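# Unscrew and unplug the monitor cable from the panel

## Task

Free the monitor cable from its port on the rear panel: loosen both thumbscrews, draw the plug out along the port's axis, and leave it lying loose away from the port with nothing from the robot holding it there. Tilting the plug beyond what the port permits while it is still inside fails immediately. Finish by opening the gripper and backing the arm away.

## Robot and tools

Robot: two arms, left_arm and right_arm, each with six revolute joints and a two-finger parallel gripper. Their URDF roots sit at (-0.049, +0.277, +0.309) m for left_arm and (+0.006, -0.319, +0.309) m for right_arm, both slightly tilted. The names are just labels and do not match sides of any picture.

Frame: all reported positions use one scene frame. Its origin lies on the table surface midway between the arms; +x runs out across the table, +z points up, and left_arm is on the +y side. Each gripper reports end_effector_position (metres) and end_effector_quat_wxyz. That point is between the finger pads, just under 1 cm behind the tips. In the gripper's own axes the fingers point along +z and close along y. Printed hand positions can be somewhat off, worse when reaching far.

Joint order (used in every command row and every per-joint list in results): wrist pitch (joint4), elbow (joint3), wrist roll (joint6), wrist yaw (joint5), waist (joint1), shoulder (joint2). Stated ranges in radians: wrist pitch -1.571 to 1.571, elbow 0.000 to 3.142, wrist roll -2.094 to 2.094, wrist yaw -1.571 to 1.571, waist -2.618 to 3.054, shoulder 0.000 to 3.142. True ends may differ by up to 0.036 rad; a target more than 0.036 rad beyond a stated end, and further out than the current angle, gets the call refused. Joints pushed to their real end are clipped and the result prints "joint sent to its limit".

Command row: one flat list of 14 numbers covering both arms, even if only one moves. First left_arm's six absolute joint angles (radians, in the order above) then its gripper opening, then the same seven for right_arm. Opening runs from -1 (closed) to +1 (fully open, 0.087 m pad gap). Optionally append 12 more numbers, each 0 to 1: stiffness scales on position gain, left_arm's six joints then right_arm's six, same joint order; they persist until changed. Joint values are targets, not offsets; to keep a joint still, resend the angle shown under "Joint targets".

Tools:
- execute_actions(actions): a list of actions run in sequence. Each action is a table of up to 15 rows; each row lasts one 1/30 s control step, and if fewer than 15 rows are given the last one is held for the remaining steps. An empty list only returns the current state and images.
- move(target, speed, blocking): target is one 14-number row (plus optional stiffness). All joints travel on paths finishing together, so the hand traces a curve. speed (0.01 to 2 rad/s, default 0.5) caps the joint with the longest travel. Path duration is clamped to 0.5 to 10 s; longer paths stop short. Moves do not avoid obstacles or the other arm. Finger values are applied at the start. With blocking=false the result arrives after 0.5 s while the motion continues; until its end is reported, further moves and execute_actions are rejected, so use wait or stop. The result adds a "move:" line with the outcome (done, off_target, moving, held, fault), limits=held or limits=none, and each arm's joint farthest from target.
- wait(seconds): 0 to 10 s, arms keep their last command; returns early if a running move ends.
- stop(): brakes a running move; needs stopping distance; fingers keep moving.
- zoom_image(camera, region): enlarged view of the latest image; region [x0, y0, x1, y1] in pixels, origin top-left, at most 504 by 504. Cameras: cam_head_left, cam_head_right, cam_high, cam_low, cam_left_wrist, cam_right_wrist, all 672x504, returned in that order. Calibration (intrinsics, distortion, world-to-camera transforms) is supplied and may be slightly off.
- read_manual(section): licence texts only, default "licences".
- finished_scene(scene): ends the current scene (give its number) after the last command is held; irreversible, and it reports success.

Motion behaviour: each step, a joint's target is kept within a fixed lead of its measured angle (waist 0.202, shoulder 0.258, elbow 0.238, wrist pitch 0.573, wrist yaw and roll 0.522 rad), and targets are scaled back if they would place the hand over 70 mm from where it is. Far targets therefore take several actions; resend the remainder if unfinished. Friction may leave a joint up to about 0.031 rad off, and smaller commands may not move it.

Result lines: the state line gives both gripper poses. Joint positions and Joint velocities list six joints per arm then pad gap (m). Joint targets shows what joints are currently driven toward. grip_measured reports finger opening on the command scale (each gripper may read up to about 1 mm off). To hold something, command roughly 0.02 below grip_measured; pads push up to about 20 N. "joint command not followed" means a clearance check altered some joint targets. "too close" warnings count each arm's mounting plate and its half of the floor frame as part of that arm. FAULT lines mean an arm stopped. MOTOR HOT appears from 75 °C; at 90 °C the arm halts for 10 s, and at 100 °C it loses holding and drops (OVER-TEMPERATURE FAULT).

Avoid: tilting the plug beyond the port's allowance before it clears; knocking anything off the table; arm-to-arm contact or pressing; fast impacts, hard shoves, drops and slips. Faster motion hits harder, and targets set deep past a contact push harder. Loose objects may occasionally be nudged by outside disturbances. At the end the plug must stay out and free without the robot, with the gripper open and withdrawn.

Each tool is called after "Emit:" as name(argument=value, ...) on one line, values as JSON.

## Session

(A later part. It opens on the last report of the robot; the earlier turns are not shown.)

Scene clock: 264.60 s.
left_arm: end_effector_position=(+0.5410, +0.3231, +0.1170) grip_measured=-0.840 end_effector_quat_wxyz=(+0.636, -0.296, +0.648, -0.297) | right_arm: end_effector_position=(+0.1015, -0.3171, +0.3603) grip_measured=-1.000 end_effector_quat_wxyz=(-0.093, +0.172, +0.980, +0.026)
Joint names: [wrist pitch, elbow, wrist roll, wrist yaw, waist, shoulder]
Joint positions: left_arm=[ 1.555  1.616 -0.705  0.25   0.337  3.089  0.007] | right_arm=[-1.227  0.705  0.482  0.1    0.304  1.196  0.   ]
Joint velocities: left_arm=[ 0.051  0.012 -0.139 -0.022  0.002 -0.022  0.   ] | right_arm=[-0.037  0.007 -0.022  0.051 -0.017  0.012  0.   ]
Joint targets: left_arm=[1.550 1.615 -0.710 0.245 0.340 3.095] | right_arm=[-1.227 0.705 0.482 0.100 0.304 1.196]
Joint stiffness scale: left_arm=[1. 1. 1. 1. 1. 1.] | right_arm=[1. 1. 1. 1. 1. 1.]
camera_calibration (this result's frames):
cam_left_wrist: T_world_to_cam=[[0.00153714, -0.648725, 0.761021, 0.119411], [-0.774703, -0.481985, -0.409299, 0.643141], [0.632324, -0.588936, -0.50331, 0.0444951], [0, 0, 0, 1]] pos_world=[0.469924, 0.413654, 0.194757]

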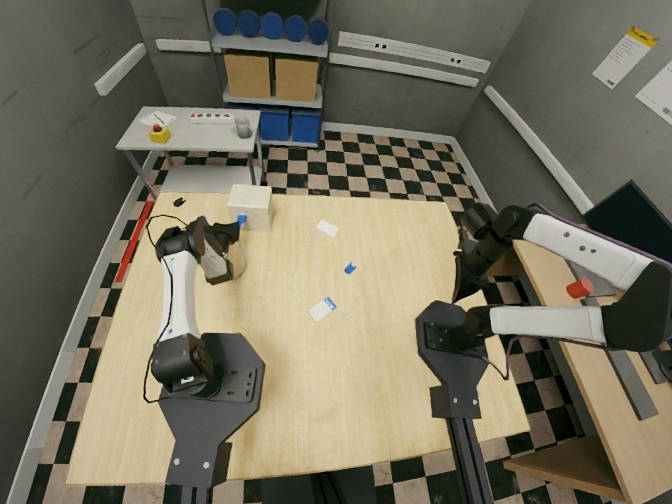

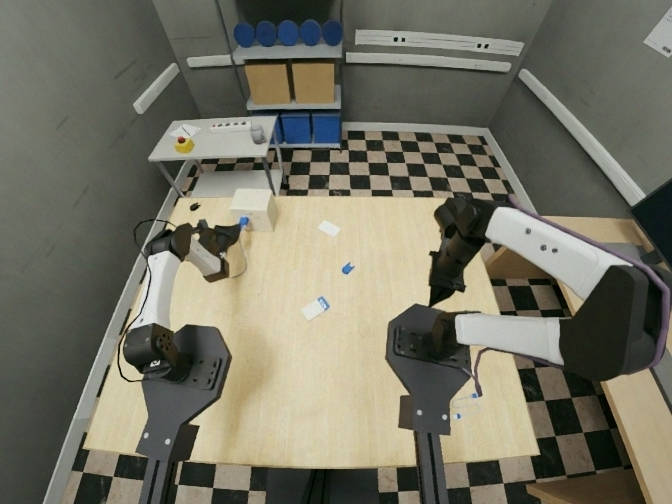

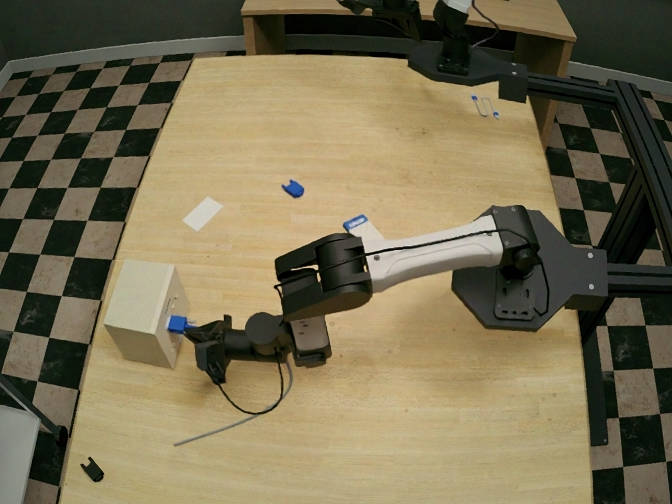

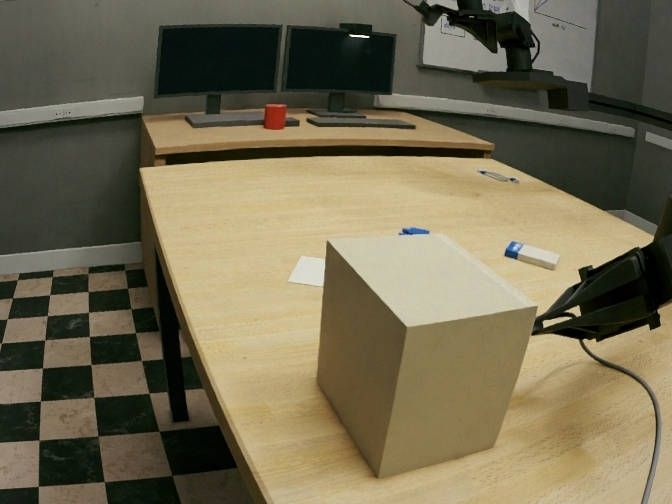

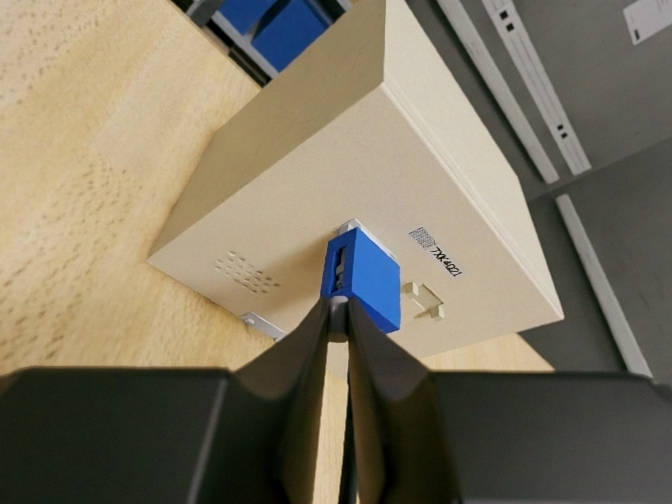

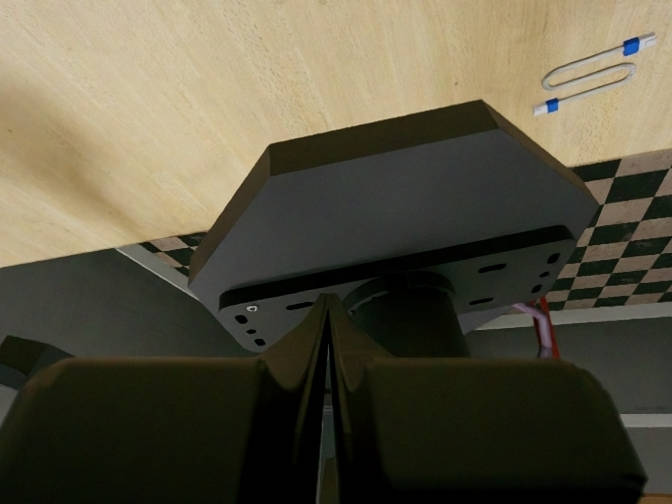

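Emit:
execute_actions(actions=[[[1.55,1.635,-0.78,0.25,0.35,3.115,-1,-1.227,0.705,0.482,0.1,0.304,1.196,-1],[1.55,1.635,-0.78,0.25,0.35,3.115,-1,-1.227,0.705,0.482,0.1,0.304,1.196,-1],[1.55,1.635,-0.78,0.25,0.35,3.115,-1,-1.227,0.705,0.482,0.1,0.304,1.196,-1],[1.55,1.635,-0.78,0.25,0.35,3.115,-1,-1.227,0.705,0.482,0.1,0.304,1.196,-1],[1.55,1.635,-0.78,0.25,0.35,3.115,-1,-1.227,0.705,0.482,0.1,0.304,1.196,-1],[1.55,1.645,-0.85,0.25,0.355,3.124,-1,-1.227,0.705,0.482,0.1,0.304,1.196,-1],[1.55,1.645,-0.85,0.25,0.355,3.124,-1,-1.227,0.705,0.482,0.1,0.304,1.196,-1],[1.55,1.645,-0.85,0.25,0.355,3.124,-1,-1.227,0.705,0.482,0.1,0.304,1.196,-1],[1.55,1.645,-0.85,0.25,0.355,3.124,-1,-1.227,0.705,0.482,0.1,0.304,1.196,-1],[1.55,1.645,-0.85,0.25,0.355,3.124,-1,-1.227,0.705,0.482,0.1,0.304,1.196,-1],[1.54,1.655,-0.92,0.25,0.359,3.131,-1,-1.227,0.705,0.482,0.1,0.304,1.196,-1]],[[1.51,1.655,-1.12,0.25,0.368,3.131,-1,-1.227,0.705,0.482,0.1,0.304,1.196,-1]],[[1.476,1.655,-1.32,0.25,0.373,3.131,-1,-1.227,0.705,0.482,0.1,0.304,1.196,-1]],[[1.44,1.655,-1.52,0.25,0.375,3.131,-1,-1.227,0.705,0.482,0.1,0.304,1.196,-1]],[[1.405,1.655,-1.72,0.25,0.372,3.131,-1,-1.227,0.705,0.482,0.1,0.304,1.196,-1]]])

Emit:
zoom_image(camera="cam_left_wrist", region=[310,230,390,310])

Scene clock: 268.13 s.
left_arm: end_effector_position=(+0.5403, +0.3245, +0.1159) grip_measured=-0.838 end_effector_quat_wxyz=(-0.384, +0.613, -0.447, +0.526) | right_arm: end_effector_position=(+0.1015, -0.3171, +0.3603) grip_measured=-1.000 end_effector_quat_wxyz=(-0.093, +0.172, +0.980, +0.026)
Joint names: [wrist pitch, elbow, wrist roll, wrist yaw, waist, shoulder]
Joint positions: left_arm=[ 1.407  1.648 -1.688  0.241  0.36   3.111  0.007] | right_arm=[-1.227  0.705  0.482  0.1    0.304  1.196  0.   ]
Joint velocities: left_arm=[-0.022 -0.002 -0.007  0.007 -0.017 -0.017  0.001] | right_arm=[-0.022 -0.002  0.081  0.022 -0.007 -0.007  0.   ]
Joint targets: left_arm=[1.405 1.655 -1.720 0.250 0.372 3.131] | right_arm=[-1.227 0.705 0.482 0.100 0.304 1.196]
Joint stiffness scale: left_arm=[1. 1. 1. 1. 1. 1.] | right_arm=[1. 1. 1. 1. 1. 1.]
camera_calibration (this result's frames):
cam_left_wrist: T_world_to_cam=[[0.139779, 0.304506, 0.942199, -0.283882], [-0.725845, -0.615713, 0.306672, 0.57685], [0.673507, -0.726756, 0.13496, -0.00625382], [0, 0, 0, 1]] pos_world=[0.462596, 0.437073, 0.0914135]

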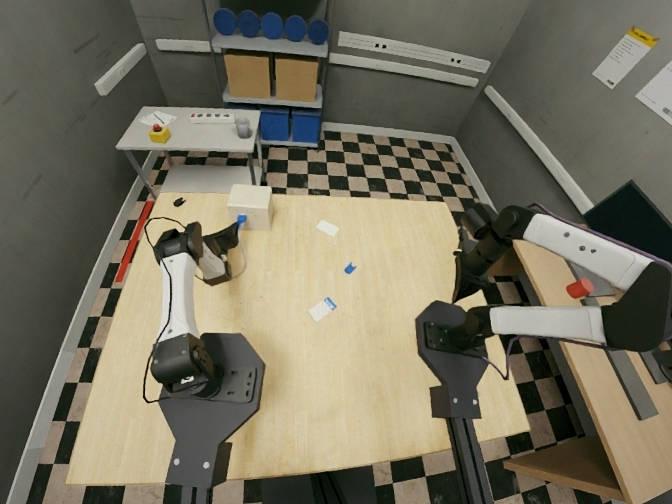

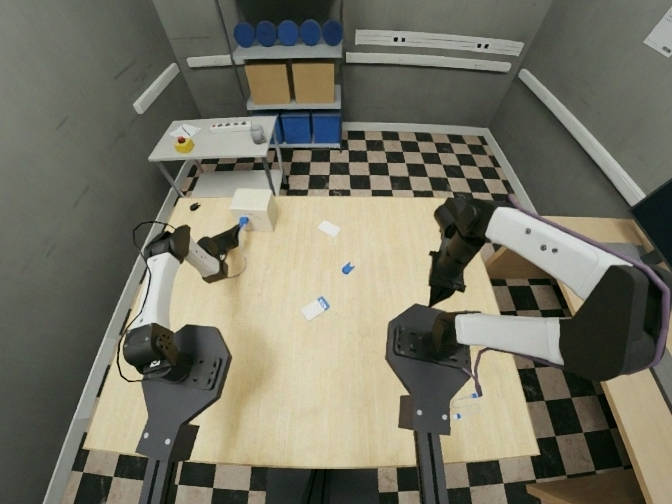

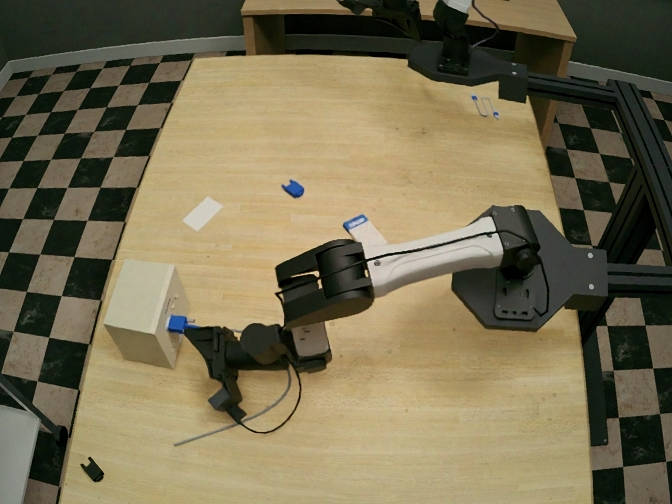

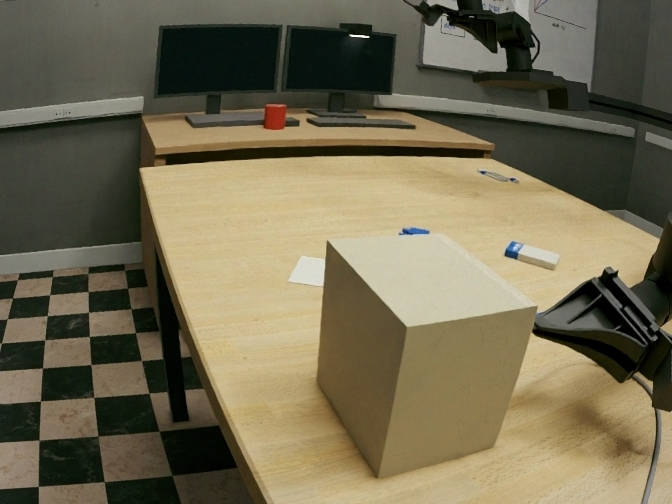

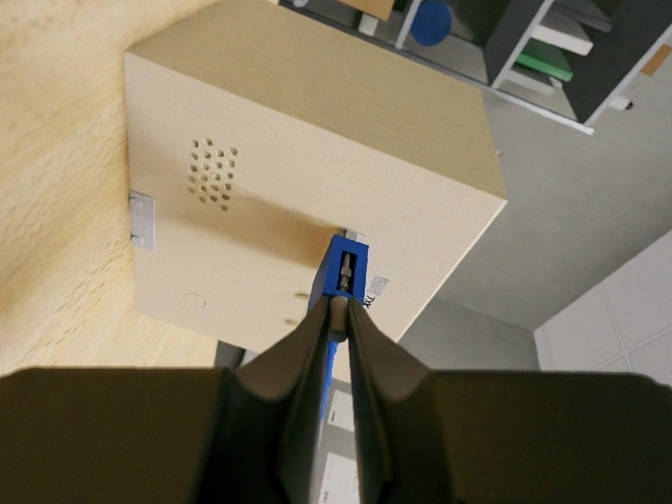

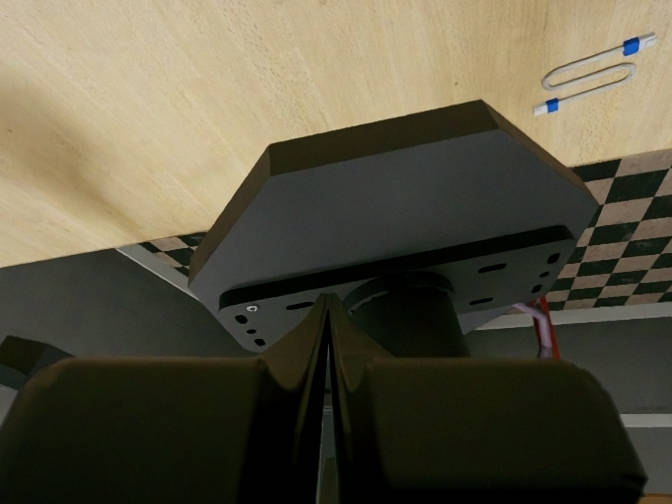

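Region (310, 230, 390, 310) of cam_left_wrist's 672x504 image, scaled by 6.300, with more detail than that image has.

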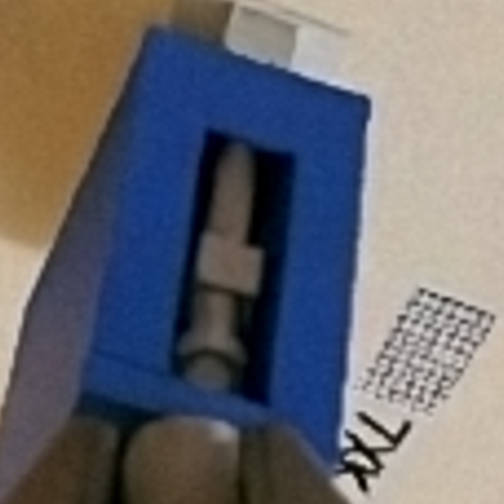

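Emit:
execute_actions(actions=[[[1.41,1.64,-1.68,0.245,0.36,3.11,0.6,-1.227,0.705,0.482,0.1,0.304,1.196,-1]],[[1.48,1.62,-1.2,0.24,0.34,3.09,0.6,-1.227,0.705,0.482,0.1,0.304,1.196,-1]],[[1.52,1.57,-0.7,0.23,0.30,3.04,0.6,-1.227,0.705,0.482,0.1,0.304,1.196,-1]],[[1.5,1.52,-0.3,0.21,0.265,2.995,0.6,-1.227,0.705,0.482,0.1,0.304,1.196,-1]],[[1.485,1.507,0.01,0.193,0.237,2.983,0.3,-1.227,0.705,0.482,0.1,0.304,1.196,-1]]])

Scene clock: 271.60 s.
left_arm: end_effector_position=(+0.5485, +0.2998, +0.1266) grip_measured=+0.300 end_effector_quat_wxyz=(+0.685, -0.043, +0.722, -0.087) | right_arm: end_effector_position=(+0.1015, -0.3171, +0.3603) grip_measured=-1.000 end_effector_quat_wxyz=(-0.093, +0.172, +0.980, +0.026)
Joint names: [wrist pitch, elbow, wrist roll, wrist yaw, waist, shoulder]
Joint positions: left_arm=[ 1.505  1.526 -0.008  0.205  0.24   2.993  0.057] | right_arm=[-1.227  0.705  0.482  0.1    0.304  1.196  0.   ]
Joint velocities: left_arm=[-0.007  0.002  0.051  0.037 -0.022 -0.002 -0.001] | right_arm=[-0.081 -0.002 -0.037  0.022  0.012  0.002  0.   ]
Joint targets: left_arm=[1.485 1.507 0.010 0.193 0.237 2.983] | right_arm=[-1.227 0.705 0.482 0.100 0.304 1.196]
Joint stiffness scale: left_arm=[1. 1. 1. 1. 1. 1.] | right_arm=[1. 1. 1. 1. 1. 1.]
camera_calibration (this result's frames):
cam_left_wrist: T_world_to_cam=[[-0.0610401, -0.981052, 0.183876, 0.303945], [-0.799239, -0.0623115, -0.597775, 0.553126], [0.597906, -0.183449, -0.780292, -0.036785], [0, 0, 0, 1]] pos_world=[0.482626, 0.325904, 0.246053]

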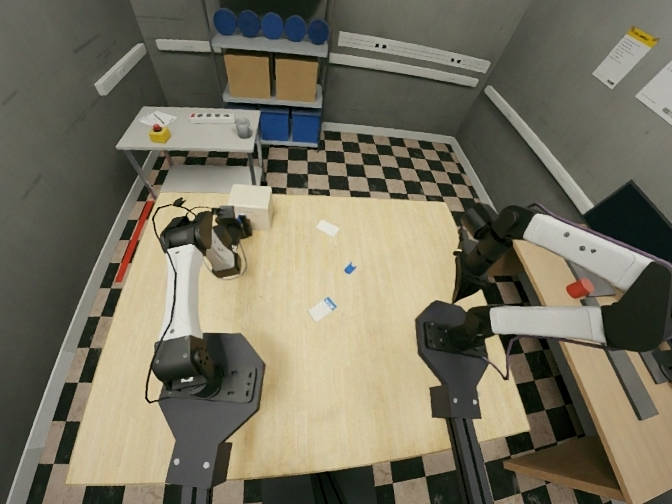

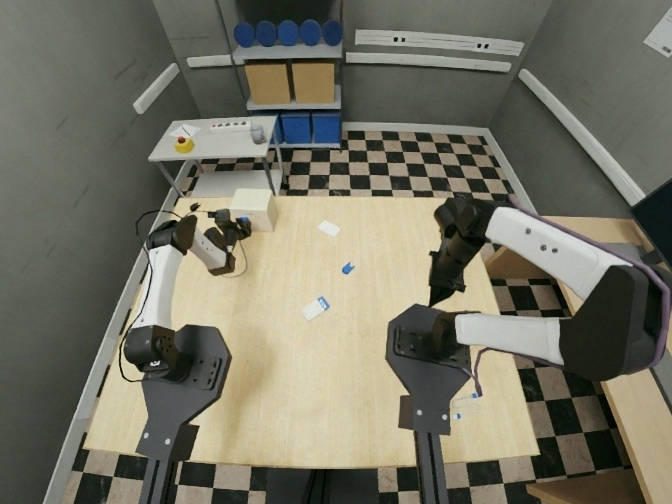

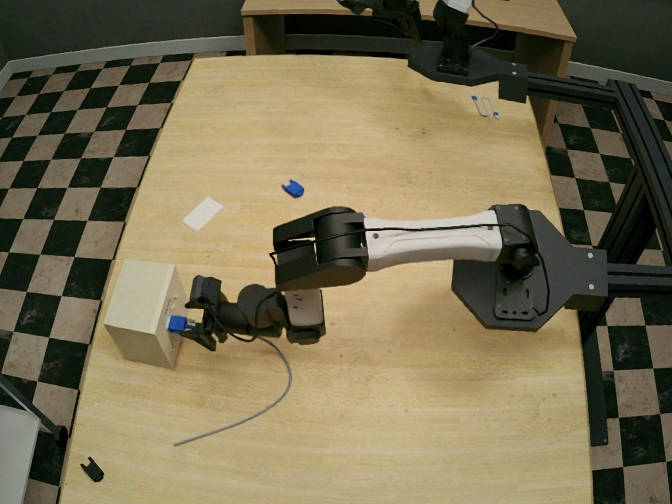

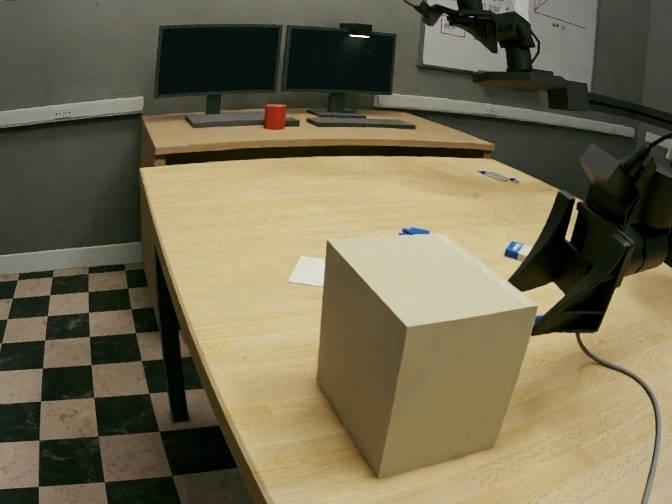

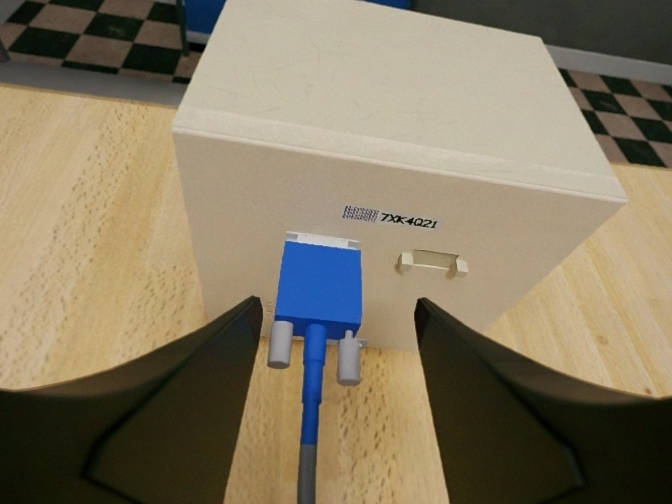

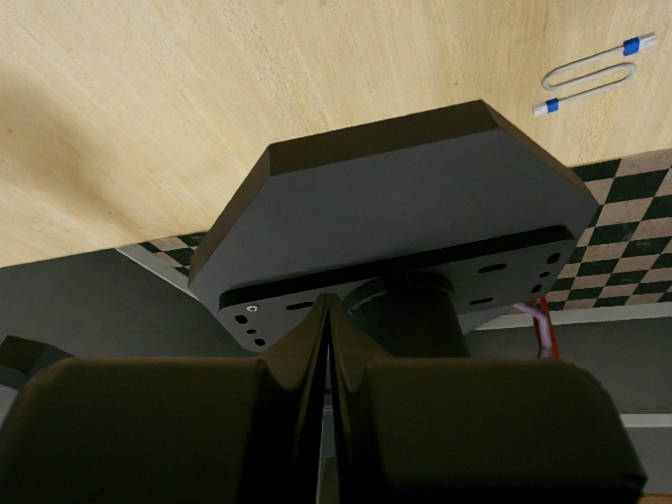

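Emit:
execute_actions(actions=[[[1.54,1.472,0.0,0.2,0.24,2.99,0.3,-1.227,0.705,0.482,0.1,0.304,1.196,-1]],[[1.54,1.485,0.0,0.21,0.24,2.99,0.1,-1.227,0.705,0.482,0.1,0.304,1.196,-1]]])

Emit:
zoom_image(camera="cam_left_wrist", region=[240,260,380,400])

Scene clock: 273.20 s.
left_arm: end_effector_position=(+0.5396, +0.2996, +0.1239) grip_measured=+0.100 end_effector_quat_wxyz=(+0.683, -0.041, +0.724, -0.081) | right_arm: end_effector_position=(+0.1015, -0.3171, +0.3603) grip_measured=-1.000 end_effector_quat_wxyz=(-0.093, +0.172, +0.980, +0.026)
Joint names: [wrist pitch, elbow, wrist roll, wrist yaw, waist, shoulder]
Joint positions: left_arm=[1.535 1.488 0.004 0.202 0.241 2.99  0.048] | right_arm=[-1.227  0.705  0.482  0.1    0.304  1.196  0.   ]
Joint velocities: left_arm=[-0.095 -0.007  0.022 -0.007 -0.017 -0.012 -0.001] | right_arm=[ 0.007  0.002 -0.066 -0.007 -0.007  0.012  0.   ]
Joint targets: left_arm=[1.540 1.485 0.000 0.210 0.240 2.990] | right_arm=[-1.227 0.705 0.482 0.100 0.304 1.196]
Joint stiffness scale: left_arm=[1. 1. 1. 1. 1. 1.] | right_arm=[1. 1. 1. 1. 1. 1.]
camera_calibration (this result's frames):
cam_left_wrist: T_world_to_cam=[[-0.0571287, -0.983261, 0.173013, 0.303633], [-0.801962, -0.058021, -0.59455, 0.544189], [0.594637, -0.172716, -0.785224, -0.0344124], [0, 0, 0, 1]] pos_world=[0.474228, 0.324181, 0.243994]

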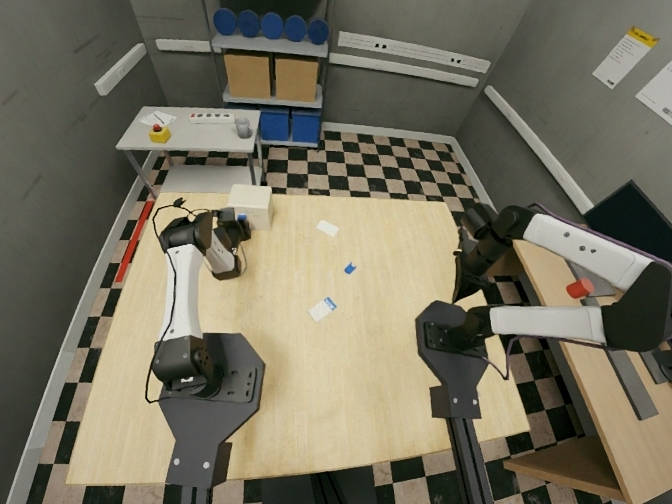

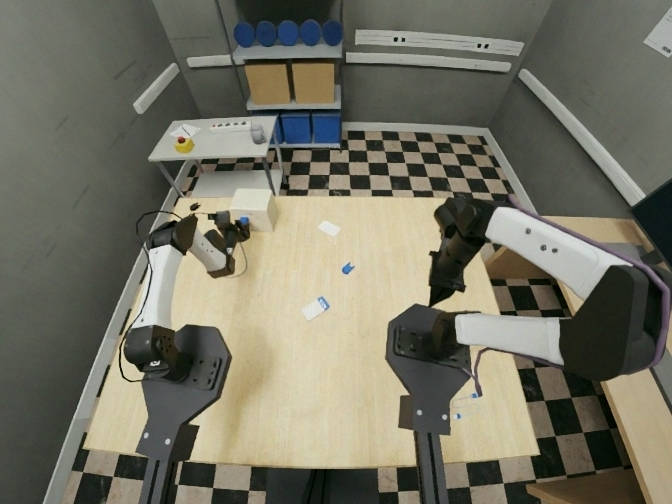

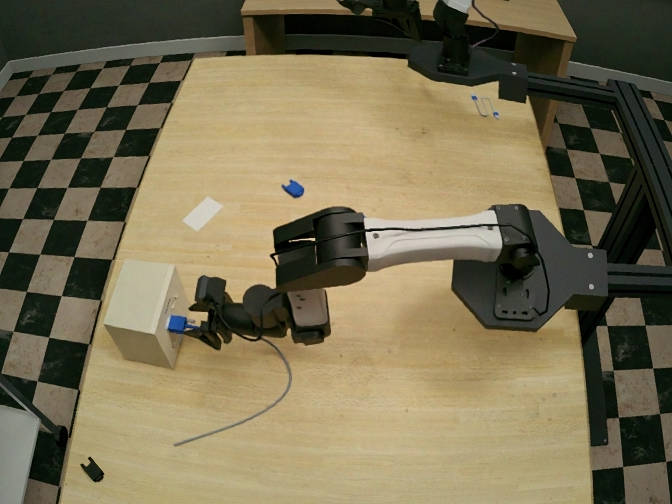

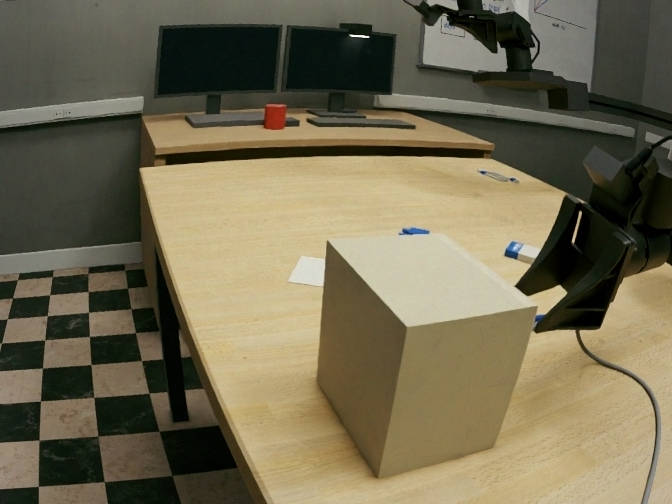

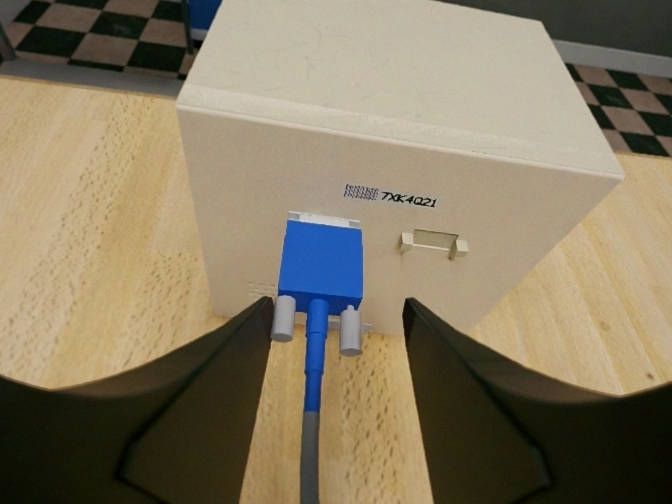

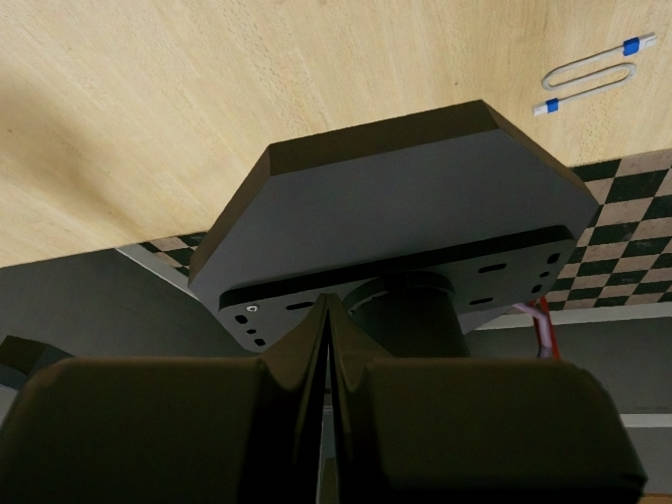

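Region (240, 260, 380, 400) of cam_left_wrist's 672x504 image, scaled by 3.600, with more detail than that image has.

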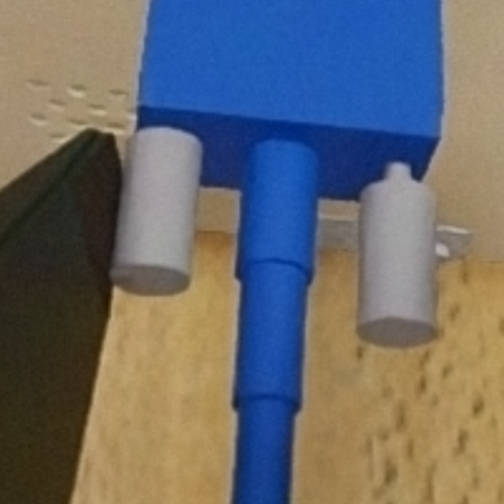

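Emit:
execute_actions(actions=[[[1.53,1.485,-0.01,0.25,0.233,2.995,0.1,-1.227,0.705,0.482,0.1,0.304,1.196,-1],[1.53,1.485,-0.01,0.25,0.233,2.995,0.1,-1.227,0.705,0.482,0.1,0.304,1.196,-1],[1.53,1.485,-0.01,0.25,0.233,2.995,0.1,-1.227,0.705,0.482,0.1,0.304,1.196,-1],[1.53,1.485,-0.01,0.25,0.233,2.995,0.1,-1.227,0.705,0.482,0.1,0.304,1.196,-1],[1.45,1.485,-0.01,0.25,0.233,2.995,0.1,-1.227,0.705,0.482,0.1,0.304,1.196,-1]]])

Emit:
zoom_image(camera="cam_left_wrist", region=[240,240,380,380])

Scene clock: 274.37 s.
left_arm: end_effector_position=(+0.5381, +0.2980, +0.1181) grip_measured=+0.100 end_effector_quat_wxyz=(+0.674, -0.041, +0.732, -0.084) | right_arm: end_effector_position=(+0.1015, -0.3171, +0.3603) grip_measured=-1.000 end_effector_quat_wxyz=(-0.093, +0.172, +0.980, +0.026)
Joint names: [wrist pitch, elbow, wrist roll, wrist yaw, waist, shoulder]
Joint positions: left_arm=[1.511 1.488 0.004 0.204 0.241 2.99  0.048] | right_arm=[-1.227  0.705  0.482  0.1    0.304  1.196  0.   ]
Joint velocities: left_arm=[-0.007 -0.007  0.081 -0.022  0.002 -0.007 -0.001] | right_arm=[ 0.037  0.012  0.095 -0.022  0.012 -0.007  0.   ]
Joint targets: left_arm=[1.450 1.485 -0.010 0.250 0.233 2.995] | right_arm=[-1.227 0.705 0.482 0.100 0.304 1.196]
Joint stiffness scale: left_arm=[1. 1. 1. 1. 1. 1.] | right_arm=[1. 1. 1. 1. 1. 1.]
camera_calibration (this result's frames):
cam_left_wrist: T_world_to_cam=[[-0.0591521, -0.982217, 0.178188, 0.303138], [-0.816226, -0.0551742, -0.575092, 0.543971], [0.574697, -0.17946, -0.798447, -0.024061], [0, 0, 0, 1]] pos_world=[0.475762, 0.323443, 0.239606]

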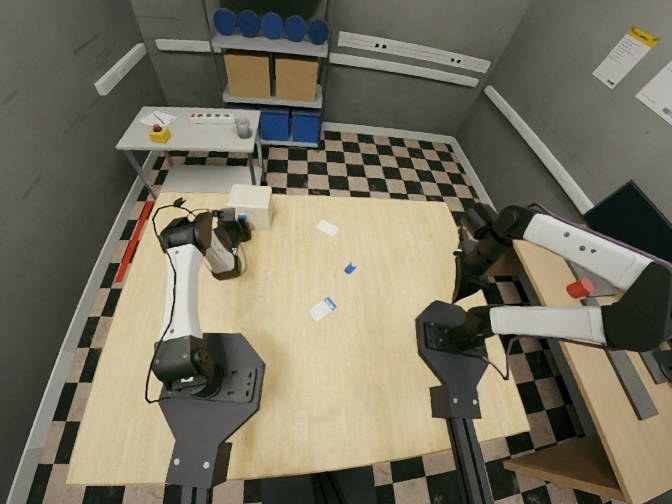

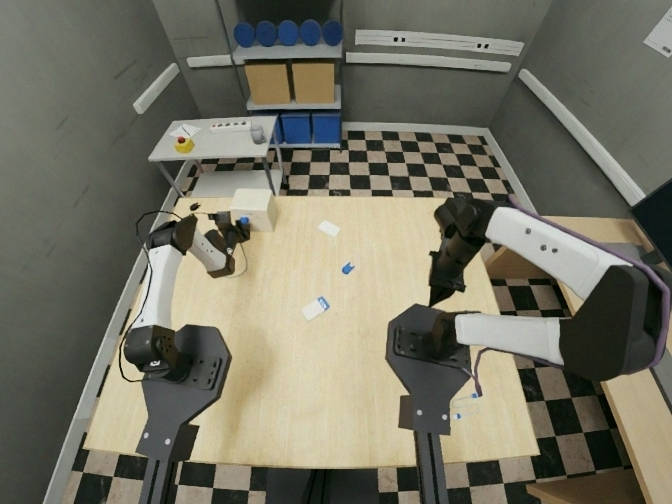

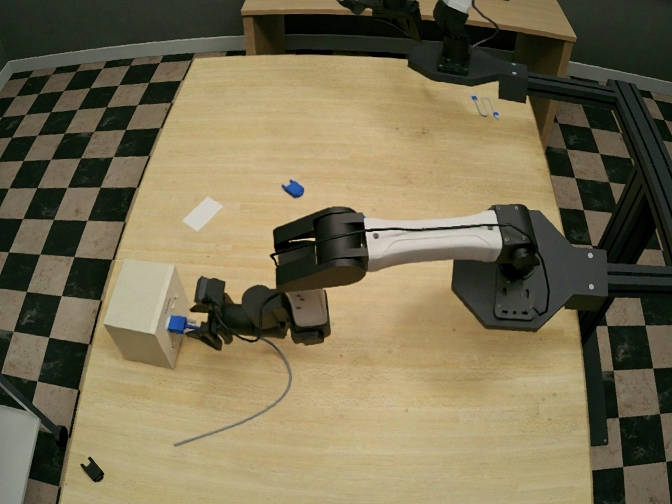

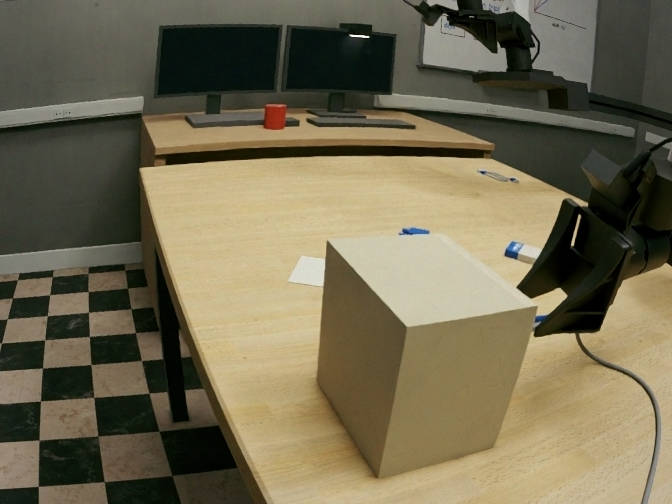

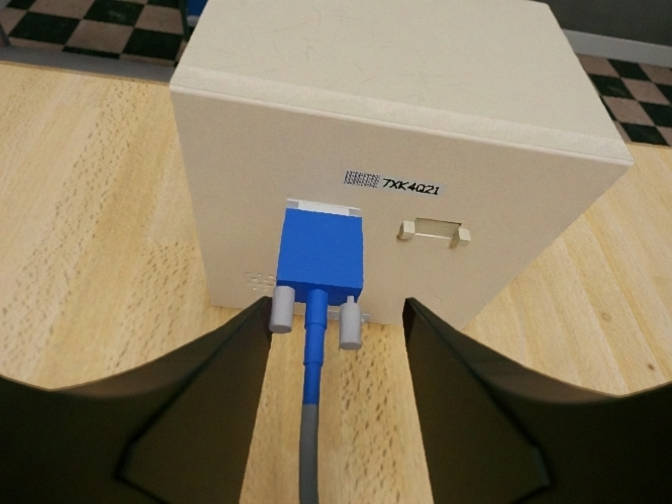

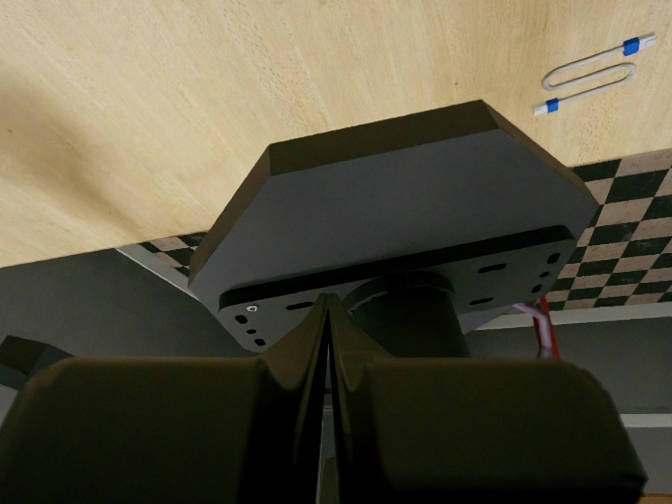

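Region (240, 240, 380, 380) of cam_left_wrist's 672x504 image, scaled by 3.600, with more detail than that image has.

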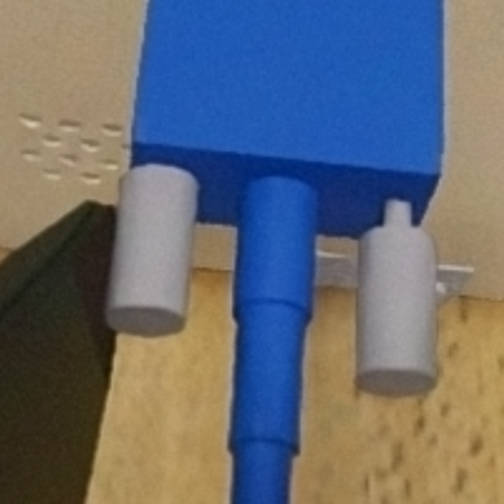

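Emit:
execute_actions(actions=[[[1.47,1.485,-0.02,0.29,0.222,2.995,0.1,-1.227,0.705,0.482,0.1,0.304,1.196,-1],[1.47,1.485,-0.02,0.29,0.222,2.995,0.1,-1.227,0.705,0.482,0.1,0.304,1.196,-1],[1.47,1.485,-0.02,0.29,0.222,2.995,0.1,-1.227,0.705,0.482,0.1,0.304,1.196,-1],[1.47,1.485,-0.02,0.29,0.222,2.995,0.1,-1.227,0.705,0.482,0.1,0.304,1.196,-1],[1.41,1.485,-0.02,0.29,0.222,3.0,0.1,-1.227,0.705,0.482,0.1,0.304,1.196,-1]]])

Scene clock: 275.30 s.
left_arm: end_effector_position=(+0.5369, +0.2967, +0.1139) grip_measured=+0.100 end_effector_quat_wxyz=(+0.668, -0.040, +0.738, -0.087) | right_arm: end_effector_position=(+0.1015, -0.3171, +0.3603) grip_measured=-1.000 end_effector_quat_wxyz=(-0.093, +0.172, +0.980, +0.026)
Joint names: [wrist pitch, elbow, wrist roll, wrist yaw, waist, shoulder]
Joint positions: left_arm=[1.492 1.488 0.004 0.207 0.241 2.99  0.048] | right_arm=[-1.227  0.705  0.482  0.1    0.304  1.196  0.   ]
Joint velocities: left_arm=[ 0.007 -0.002 -0.007 -0.066 -0.002 -0.012  0.001] | right_arm=[-0.066 -0.007  0.051 -0.051 -0.002  0.007  0.   ]
Joint targets: left_arm=[1.410 1.485 -0.020 0.290 0.222 3.000] | right_arm=[-1.227 0.705 0.482 0.100 0.304 1.196]
Joint stiffness scale: left_arm=[1. 1. 1. 1. 1. 1.] | right_arm=[1. 1. 1. 1. 1. 1.]
camera_calibration (this result's frames):
cam_left_wrist: T_world_to_cam=[[-0.0615322, -0.981341, 0.182162, 0.303045], [-0.826397, -0.0522558, -0.560658, 0.543429], [0.559716, -0.185037, -0.807762, -0.0162296], [0, 0, 0, 1]] pos_world=[0.476819, 0.322785, 0.236365]

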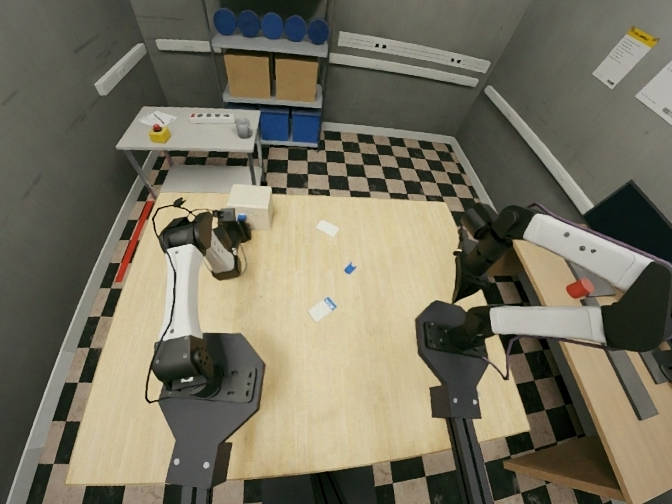

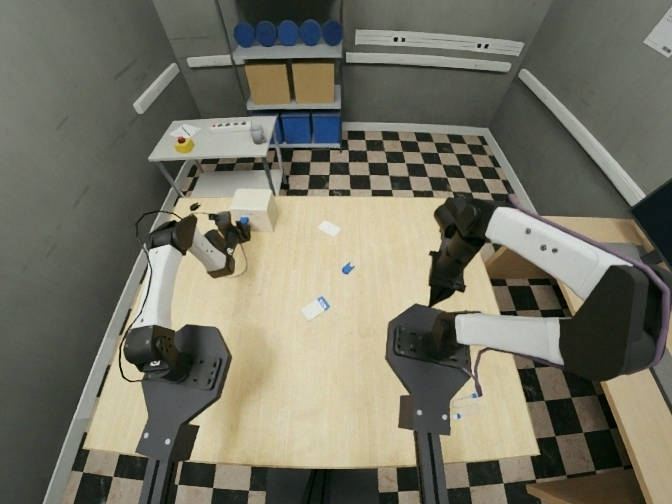

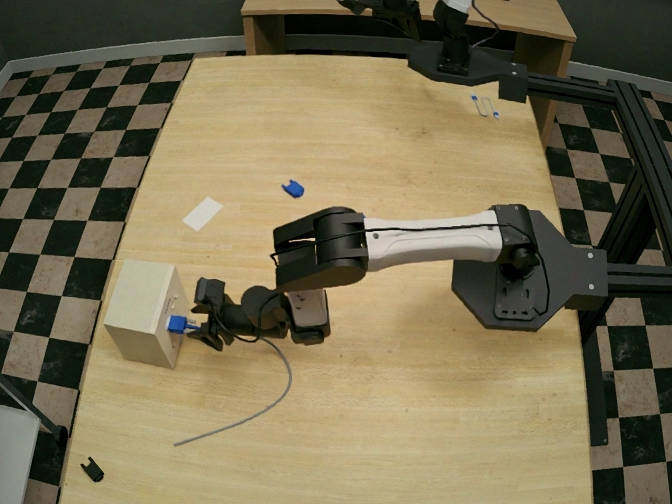

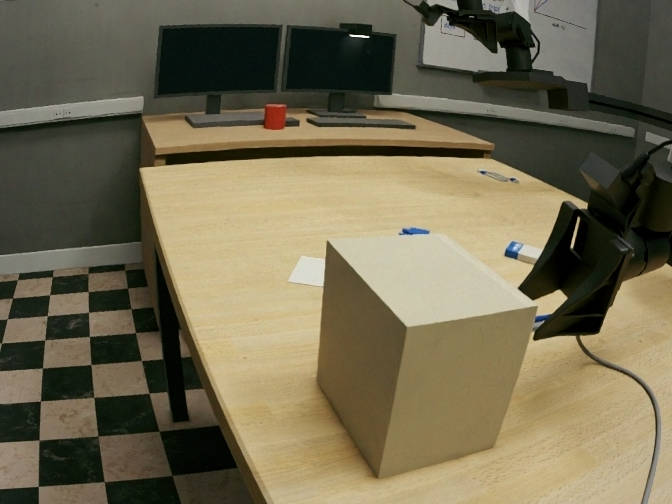

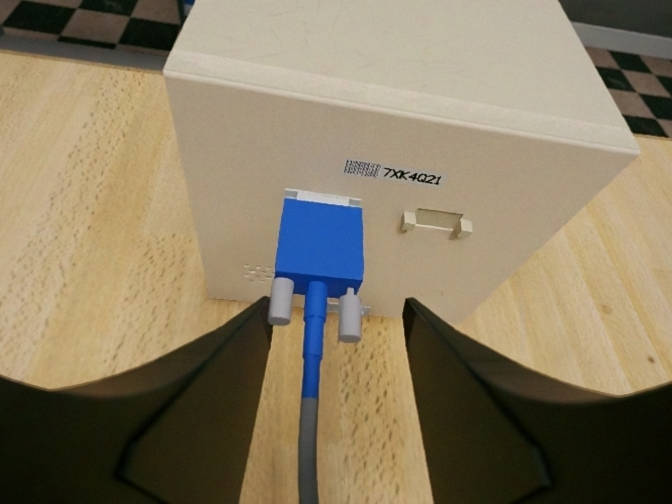

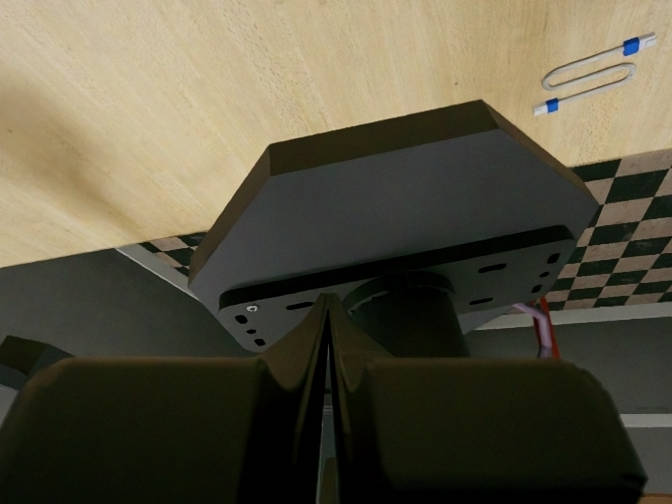

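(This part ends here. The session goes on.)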